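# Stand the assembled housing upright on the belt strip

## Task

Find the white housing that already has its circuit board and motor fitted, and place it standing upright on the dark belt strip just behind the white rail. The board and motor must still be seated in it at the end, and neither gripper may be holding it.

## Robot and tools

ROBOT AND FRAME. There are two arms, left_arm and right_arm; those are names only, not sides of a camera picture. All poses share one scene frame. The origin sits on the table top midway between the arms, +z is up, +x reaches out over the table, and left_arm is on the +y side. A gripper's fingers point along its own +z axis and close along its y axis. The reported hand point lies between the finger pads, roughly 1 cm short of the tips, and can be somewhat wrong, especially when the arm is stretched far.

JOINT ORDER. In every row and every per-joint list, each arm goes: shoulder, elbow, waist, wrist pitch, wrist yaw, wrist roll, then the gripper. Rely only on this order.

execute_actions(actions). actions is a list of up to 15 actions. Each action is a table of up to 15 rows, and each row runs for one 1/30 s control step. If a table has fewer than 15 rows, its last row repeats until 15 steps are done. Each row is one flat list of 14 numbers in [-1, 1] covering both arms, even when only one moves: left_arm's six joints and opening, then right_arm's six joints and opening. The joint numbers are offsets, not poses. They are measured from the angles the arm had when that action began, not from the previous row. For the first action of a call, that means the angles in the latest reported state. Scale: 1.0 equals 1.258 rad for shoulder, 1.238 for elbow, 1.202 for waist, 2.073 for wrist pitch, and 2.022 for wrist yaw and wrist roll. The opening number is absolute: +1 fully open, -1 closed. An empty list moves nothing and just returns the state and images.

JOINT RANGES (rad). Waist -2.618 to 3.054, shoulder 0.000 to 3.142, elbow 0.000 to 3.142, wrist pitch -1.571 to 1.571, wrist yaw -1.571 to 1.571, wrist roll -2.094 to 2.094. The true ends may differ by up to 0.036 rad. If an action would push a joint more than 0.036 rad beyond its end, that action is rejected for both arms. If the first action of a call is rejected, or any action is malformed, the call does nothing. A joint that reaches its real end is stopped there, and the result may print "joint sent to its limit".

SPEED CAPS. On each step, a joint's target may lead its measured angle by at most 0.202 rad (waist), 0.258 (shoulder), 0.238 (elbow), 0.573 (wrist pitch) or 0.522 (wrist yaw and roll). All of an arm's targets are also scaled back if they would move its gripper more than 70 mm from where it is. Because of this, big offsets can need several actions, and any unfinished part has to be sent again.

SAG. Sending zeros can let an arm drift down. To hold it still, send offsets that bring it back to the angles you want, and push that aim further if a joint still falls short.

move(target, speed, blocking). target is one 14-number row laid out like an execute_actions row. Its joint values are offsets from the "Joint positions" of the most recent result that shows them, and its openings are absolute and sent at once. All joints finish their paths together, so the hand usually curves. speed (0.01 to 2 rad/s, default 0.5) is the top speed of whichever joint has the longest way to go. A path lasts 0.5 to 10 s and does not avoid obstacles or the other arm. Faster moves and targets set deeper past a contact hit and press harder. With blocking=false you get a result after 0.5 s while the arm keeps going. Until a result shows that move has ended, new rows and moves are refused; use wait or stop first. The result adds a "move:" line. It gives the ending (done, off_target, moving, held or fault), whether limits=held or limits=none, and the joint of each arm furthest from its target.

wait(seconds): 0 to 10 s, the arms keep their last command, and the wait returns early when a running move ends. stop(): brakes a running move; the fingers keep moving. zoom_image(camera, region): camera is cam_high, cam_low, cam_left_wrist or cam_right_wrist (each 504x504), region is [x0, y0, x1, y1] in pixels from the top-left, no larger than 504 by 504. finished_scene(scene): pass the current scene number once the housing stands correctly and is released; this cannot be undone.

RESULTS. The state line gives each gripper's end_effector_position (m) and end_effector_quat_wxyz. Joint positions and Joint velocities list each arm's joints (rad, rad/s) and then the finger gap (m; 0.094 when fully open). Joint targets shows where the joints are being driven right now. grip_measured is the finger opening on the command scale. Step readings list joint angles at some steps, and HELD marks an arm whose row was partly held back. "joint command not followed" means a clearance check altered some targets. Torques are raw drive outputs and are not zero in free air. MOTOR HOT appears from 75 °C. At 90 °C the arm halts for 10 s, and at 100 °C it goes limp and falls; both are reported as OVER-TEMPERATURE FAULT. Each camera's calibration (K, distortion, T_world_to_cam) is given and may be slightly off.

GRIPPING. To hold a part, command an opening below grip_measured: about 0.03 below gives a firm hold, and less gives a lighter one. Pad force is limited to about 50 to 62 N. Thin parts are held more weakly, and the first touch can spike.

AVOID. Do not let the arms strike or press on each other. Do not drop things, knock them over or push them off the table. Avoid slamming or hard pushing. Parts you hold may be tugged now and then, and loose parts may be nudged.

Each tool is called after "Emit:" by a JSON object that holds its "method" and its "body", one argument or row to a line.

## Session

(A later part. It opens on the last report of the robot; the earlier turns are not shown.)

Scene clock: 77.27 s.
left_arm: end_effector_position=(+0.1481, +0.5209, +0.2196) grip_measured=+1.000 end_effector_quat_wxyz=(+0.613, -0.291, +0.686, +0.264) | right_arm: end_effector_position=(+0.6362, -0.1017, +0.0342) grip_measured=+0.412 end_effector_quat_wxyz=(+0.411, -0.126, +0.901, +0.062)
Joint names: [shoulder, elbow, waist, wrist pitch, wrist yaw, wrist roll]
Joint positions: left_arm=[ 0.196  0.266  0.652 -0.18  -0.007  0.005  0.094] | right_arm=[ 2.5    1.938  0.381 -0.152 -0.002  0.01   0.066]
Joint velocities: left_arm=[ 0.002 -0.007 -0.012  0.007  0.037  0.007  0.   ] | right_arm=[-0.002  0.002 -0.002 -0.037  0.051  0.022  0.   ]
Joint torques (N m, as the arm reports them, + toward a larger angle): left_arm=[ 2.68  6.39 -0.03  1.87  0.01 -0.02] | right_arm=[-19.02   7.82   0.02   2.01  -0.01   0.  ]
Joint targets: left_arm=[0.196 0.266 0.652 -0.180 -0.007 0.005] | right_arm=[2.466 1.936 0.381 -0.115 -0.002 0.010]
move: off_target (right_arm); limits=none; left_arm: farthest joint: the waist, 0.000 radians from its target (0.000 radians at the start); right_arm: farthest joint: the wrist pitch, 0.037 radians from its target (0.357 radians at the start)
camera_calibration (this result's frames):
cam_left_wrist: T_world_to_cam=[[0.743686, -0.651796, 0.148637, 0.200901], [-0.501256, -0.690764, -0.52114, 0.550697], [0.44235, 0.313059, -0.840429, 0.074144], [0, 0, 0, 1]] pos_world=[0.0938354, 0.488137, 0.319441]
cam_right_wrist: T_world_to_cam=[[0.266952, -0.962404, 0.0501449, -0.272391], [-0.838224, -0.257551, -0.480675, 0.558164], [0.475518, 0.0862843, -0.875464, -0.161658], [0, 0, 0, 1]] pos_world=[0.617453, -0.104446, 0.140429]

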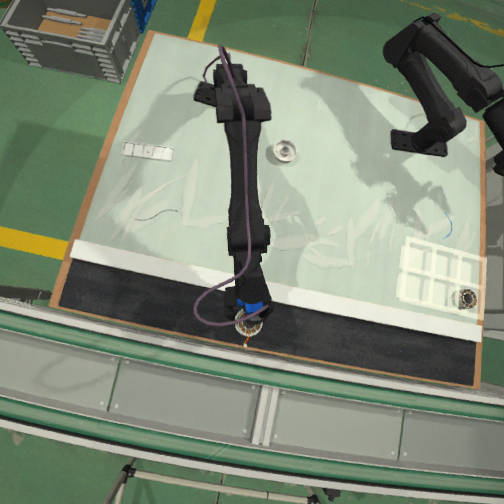

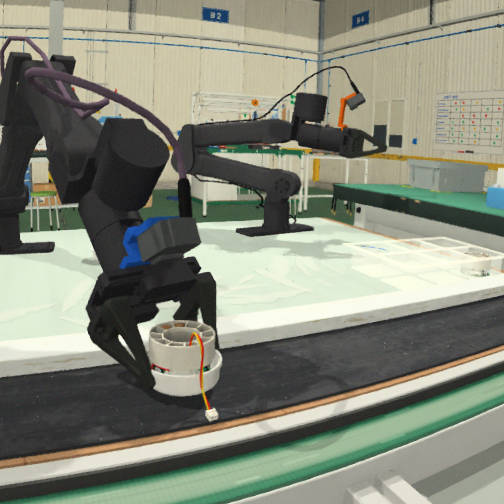

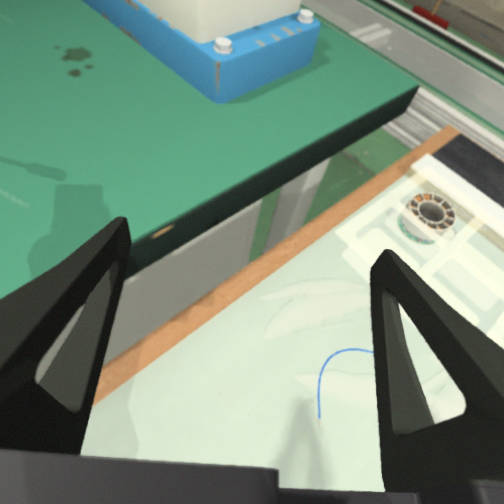

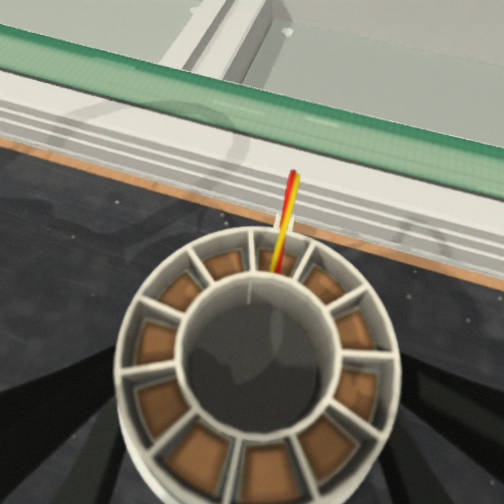

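Emit:
{"method": "move", "body": {
  "target": [0,0,0,0,0,0,1,0.024,0,0,0.04,0,0,0.36],
  "speed": 0.1
}}

Scene clock: 80.47 s.
left_arm: end_effector_position=(+0.1481, +0.5209, +0.2196) grip_measured=+1.000 end_effector_quat_wxyz=(+0.613, -0.291, +0.686, +0.264) | right_arm: end_effector_position=(+0.6422, -0.0999, +0.0271) grip_measured=+0.412 end_effector_quat_wxyz=(+0.423, -0.125, +0.895, +0.064)
Joint names: [shoulder, elbow, waist, wrist pitch, wrist yaw, wrist roll]
Joint positions: left_arm=[ 0.196  0.266  0.652 -0.18  -0.007  0.005  0.094] | right_arm=[ 2.527  1.938  0.381 -0.097 -0.002  0.01   0.066]
Joint velocities: left_arm=[-0.012  0.002  0.012 -0.022  0.066 -0.007  0.   ] | right_arm=[-0.007 -0.007 -0.012  0.007  0.022 -0.022 -0.001]
Joint torques (N m, as the arm reports them, + toward a larger angle): left_arm=[ 2.68  6.42  0.01  1.88  0.   -0.02] | right_arm=[-15.95   7.93   0.03   1.92  -0.01   0.  ]
Joint targets: left_arm=[0.196 0.266 0.652 -0.180 -0.007 0.005] | right_arm=[2.530 1.938 0.381 -0.069 -0.002 0.010]
move: off_target (right_arm); limits=none; left_arm: farthest joint: the waist, 0.000 radians from its target (0.000 radians at the start); right_arm: farthest joint: the wrist pitch, 0.028 radians from its target (0.082 radians at the start)
camera_calibration (this result's frames):
cam_left_wrist: T_world_to_cam=[[0.743686, -0.651796, 0.148637, 0.200901], [-0.501256, -0.690764, -0.52114, 0.550697], [0.44235, 0.313059, -0.840429, 0.074144], [0, 0, 0, 1]] pos_world=[0.0938354, 0.488137, 0.319441]
cam_right_wrist: T_world_to_cam=[[0.265655, -0.962786, 0.0497001, -0.27113], [-0.825428, -0.253784, -0.504244, 0.553075], [0.498093, 0.092931, -0.86213, -0.185085], [0, 0, 0, 1]] pos_world=[0.62074, -0.103478, 0.132793]

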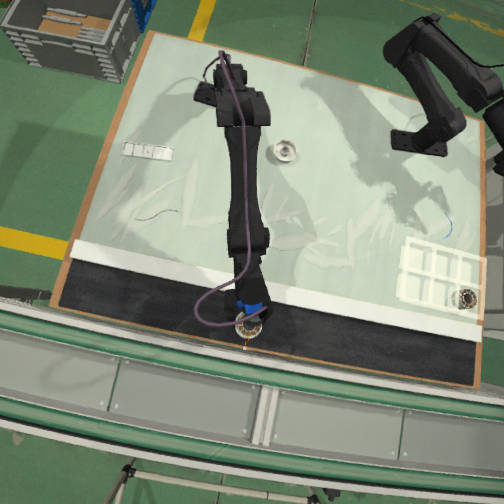

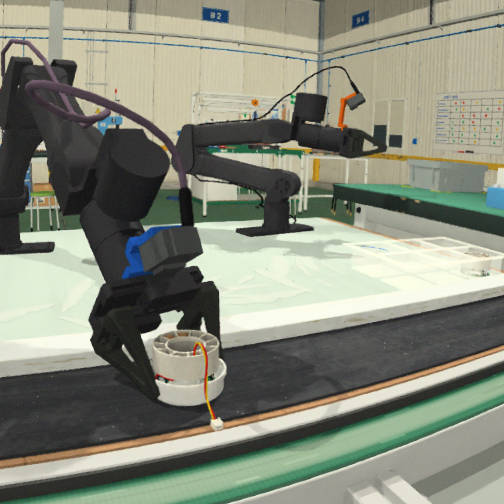

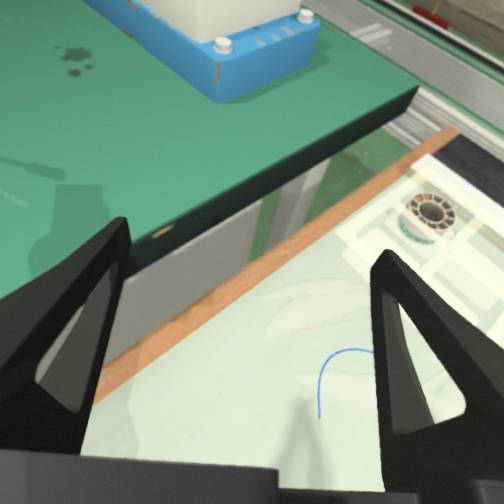

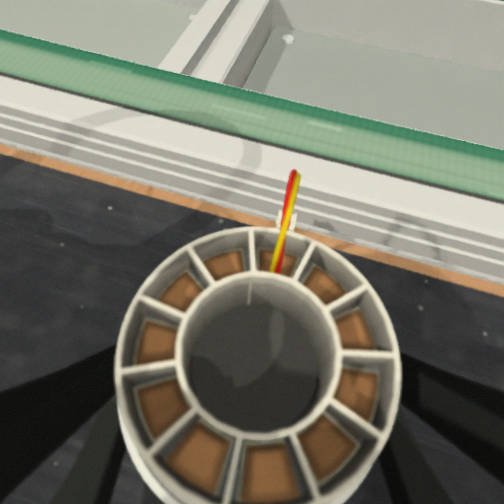

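Torques suggest the housing is now resting on the belt, so I'm releasing and retreating.

Emit:
{"method": "execute_actions", "body": {
  "actions": [
    [[0,0,0,0,0,0,1,0.005,-0.006,0,0.01,0,0,0.36]],
    [[0,0,0,0,0,0,1,0,0,0,0,0,0,1]]
  ]
}}

Emit:
{"method": "move", "body": {
  "target": [0,0,0,0,0,0,1,-0.4,-0.3,0,-0.08,0,0,1],
  "speed": 0.7
}}

Scene clock: 85.10 s.
left_arm: end_effector_position=(+0.1481, +0.5209, +0.2196) grip_measured=+1.000 end_effector_quat_wxyz=(+0.613, -0.291, +0.686, +0.264) | right_arm: end_effector_position=(+0.6422, -0.0999, +0.0269) grip_measured=+1.000 end_effector_quat_wxyz=(+0.423, -0.125, +0.895, +0.064)
Joint names: [shoulder, elbow, waist, wrist pitch, wrist yaw, wrist roll]
Joint positions: left_arm=[ 0.196  0.266  0.652 -0.18  -0.007  0.005  0.094] | right_arm=[ 2.527  1.938  0.381 -0.097 -0.002  0.01   0.094]
Joint velocities: left_arm=[-0.007 -0.002 -0.007  0.007  0.007 -0.007  0.   ] | right_arm=[ 0.007  0.002 -0.032  0.095  0.007  0.022  0.   ]
Joint torques (N m, as the arm reports them, + toward a larger angle): left_arm=[ 2.66  6.42  0.03  1.88  0.02 -0.02] | right_arm=[-16.2    7.89   0.01   1.67  -0.01   0.  ]
Joint targets: left_arm=[0.196 0.266 0.652 -0.180 -0.007 0.005] | right_arm=[2.527 1.938 0.381 -0.097 -0.002 0.010]
Step readings (joint positions; steps 1 to 15: 1st action; 16 to 30: 2nd action):
0: left_arm=[0.196 0.266 0.652 -0.180 -0.007 0.005] | right_arm=[2.527 1.938 0.381 -0.097 -0.002 0.010]
1: left_arm=[0.196 0.266 0.652 -0.180 -0.007 0.005] | right_arm=[2.527 1.938 0.381 -0.097 -0.002 0.010]
2: left_arm=[0.196 0.266 0.652 -0.180 -0.007 0.005] | right_arm=[2.527 1.938 0.381 -0.097 -0.002 0.010]
4: left_arm=[0.196 0.266 0.652 -0.180 -0.007 0.005] | right_arm=[2.527 1.938 0.381 -0.097 -0.002 0.010]
8: left_arm=[0.196 0.266 0.652 -0.180 -0.007 0.005] | right_arm=[2.527 1.938 0.381 -0.097 -0.002 0.010]
15: left_arm=[0.196 0.266 0.652 -0.180 -0.007 0.005] | right_arm=[2.527 1.938 0.381 -0.097 -0.002 0.010]
16: left_arm=[0.196 0.266 0.652 -0.180 -0.007 0.005] | right_arm=[2.527 1.938 0.381 -0.097 -0.002 0.010]
17: left_arm=[0.196 0.266 0.652 -0.180 -0.007 0.005] | right_arm=[2.527 1.938 0.381 -0.097 -0.002 0.010]
19: left_arm=[0.196 0.266 0.652 -0.180 -0.007 0.005] | right_arm=[2.527 1.938 0.381 -0.097 -0.002 0.010]
23: left_arm=[0.196 0.266 0.652 -0.180 -0.007 0.005] | right_arm=[2.527 1.938 0.381 -0.097 -0.002 0.010]
30: Joint positions above
camera_calibration (this result's frames):
cam_left_wrist: T_world_to_cam=[[0.743686, -0.651796, 0.148637, 0.200901], [-0.501256, -0.690764, -0.52114, 0.550697], [0.44235, 0.313059, -0.840429, 0.074144], [0, 0, 0, 1]] pos_world=[0.0938354, 0.488137, 0.319441]
cam_right_wrist: T_world_to_cam=[[0.265655, -0.962786, 0.0497001, -0.271121], [-0.825428, -0.253784, -0.504244, 0.55301], [0.498093, 0.092931, -0.86213, -0.185247], [0, 0, 0, 1]] pos_world=[0.620764, -0.103471, 0.13262]

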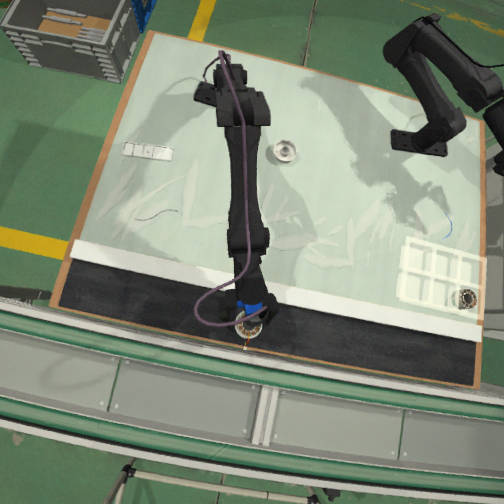

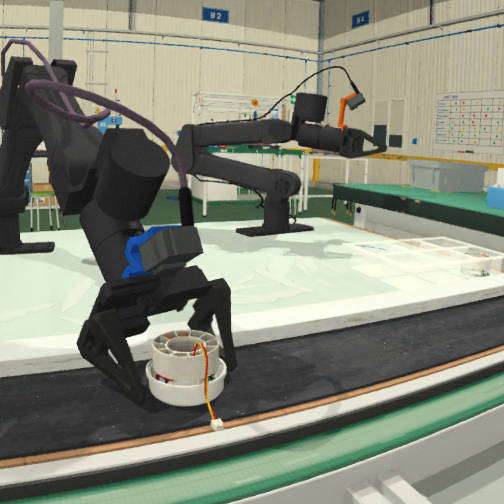

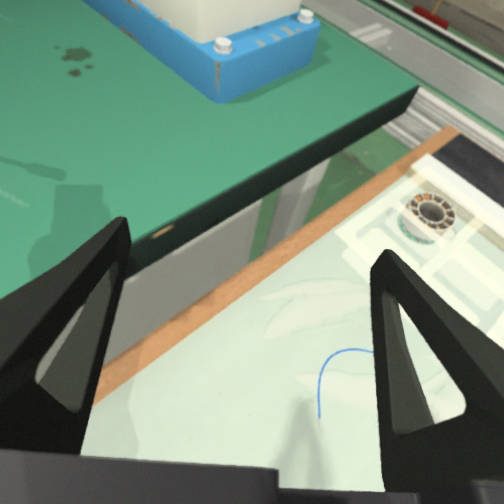

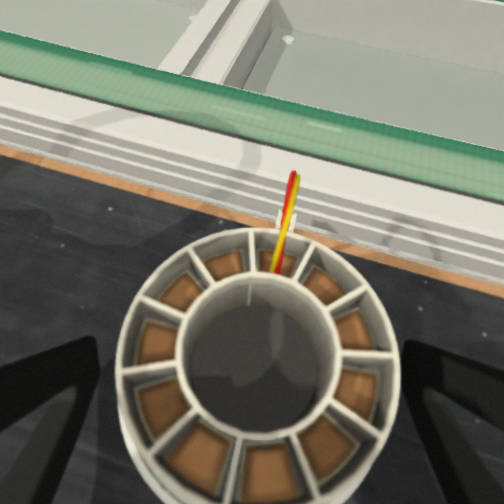

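Scene clock: 86.50 s.
left_arm: end_effector_position=(+0.1481, +0.5209, +0.2196) grip_measured=+1.000 end_effector_quat_wxyz=(+0.613, -0.291, +0.686, +0.264) | right_arm: end_effector_position=(+0.5544, -0.1257, +0.1379) grip_measured=+1.000 end_effector_quat_wxyz=(+0.414, -0.125, +0.899, +0.063)
Joint names: [shoulder, elbow, waist, wrist pitch, wrist yaw, wrist roll]
Joint positions: left_arm=[ 0.196  0.266  0.652 -0.18  -0.007  0.005  0.094] | right_arm=[ 2.035  1.574  0.381 -0.246 -0.002  0.01   0.094]
Joint velocities: left_arm=[ 0.002  0.012  0.012 -0.022 -0.022  0.037  0.   ] | right_arm=[-0.002  0.007 -0.007  0.007 -0.022  0.007  0.   ]
Joint torques (N m, as the arm reports them, + toward a larger angle): left_arm=[ 2.64  6.47 -0.01  1.88  0.   -0.02] | right_arm=[-13.77   7.36   0.02   1.45  -0.01   0.  ]
Joint targets: left_arm=[0.196 0.266 0.652 -0.180 -0.007 0.005] | right_arm=[2.024 1.566 0.381 -0.263 -0.002 0.010]
move: done; limits=none; left_arm: farthest joint: the waist, 0.000 radians from its target (0.000 radians at the start); right_arm: farthest joint: the wrist pitch, 0.017 radians from its target (0.166 radians at the start)
camera_calibration (this result's frames):
cam_left_wrist: T_world_to_cam=[[0.743686, -0.651796, 0.148637, 0.200901], [-0.501256, -0.690764, -0.52114, 0.550697], [0.44235, 0.313059, -0.840429, 0.074144], [0, 0, 0, 1]] pos_world=[0.0938354, 0.488137, 0.319441]
cam_right_wrist: T_world_to_cam=[[0.266622, -0.962502, 0.0500356, -0.278748], [-0.835038, -0.256613, -0.486684, 0.532452], [0.481274, 0.087979, -0.872144, -0.0333521], [0, 0, 0, 1]] pos_world=[0.534989, -0.128726, 0.243995]

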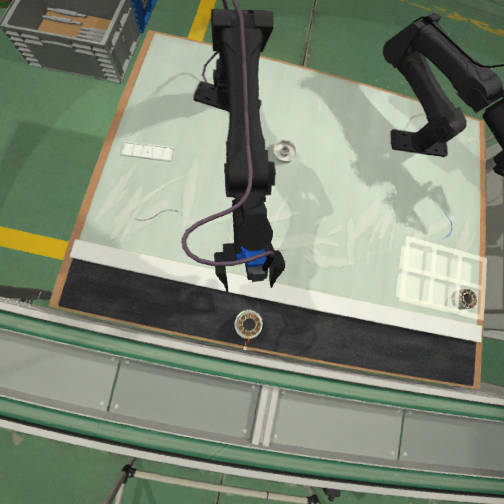

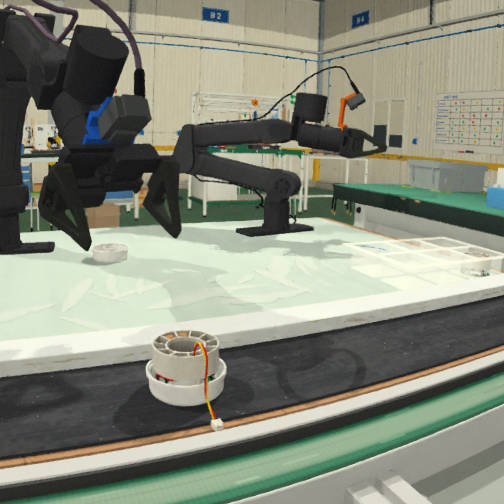

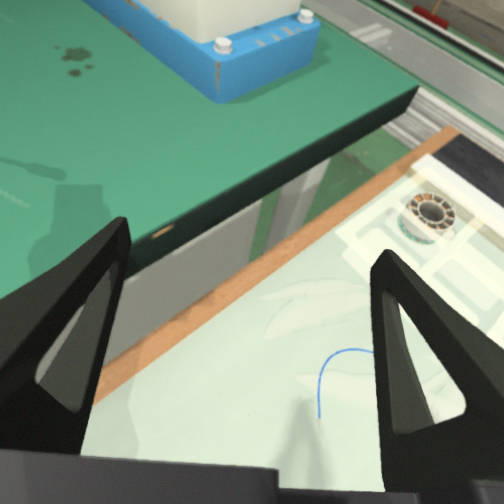

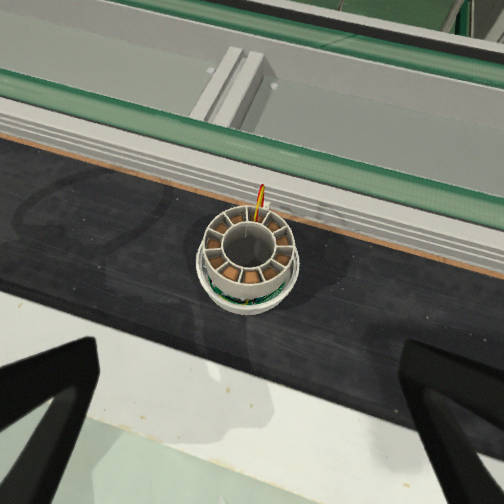

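Emit:
{"method": "finished_scene", "body": {
  "scene": 1
}}

The scene is finished: the task was done.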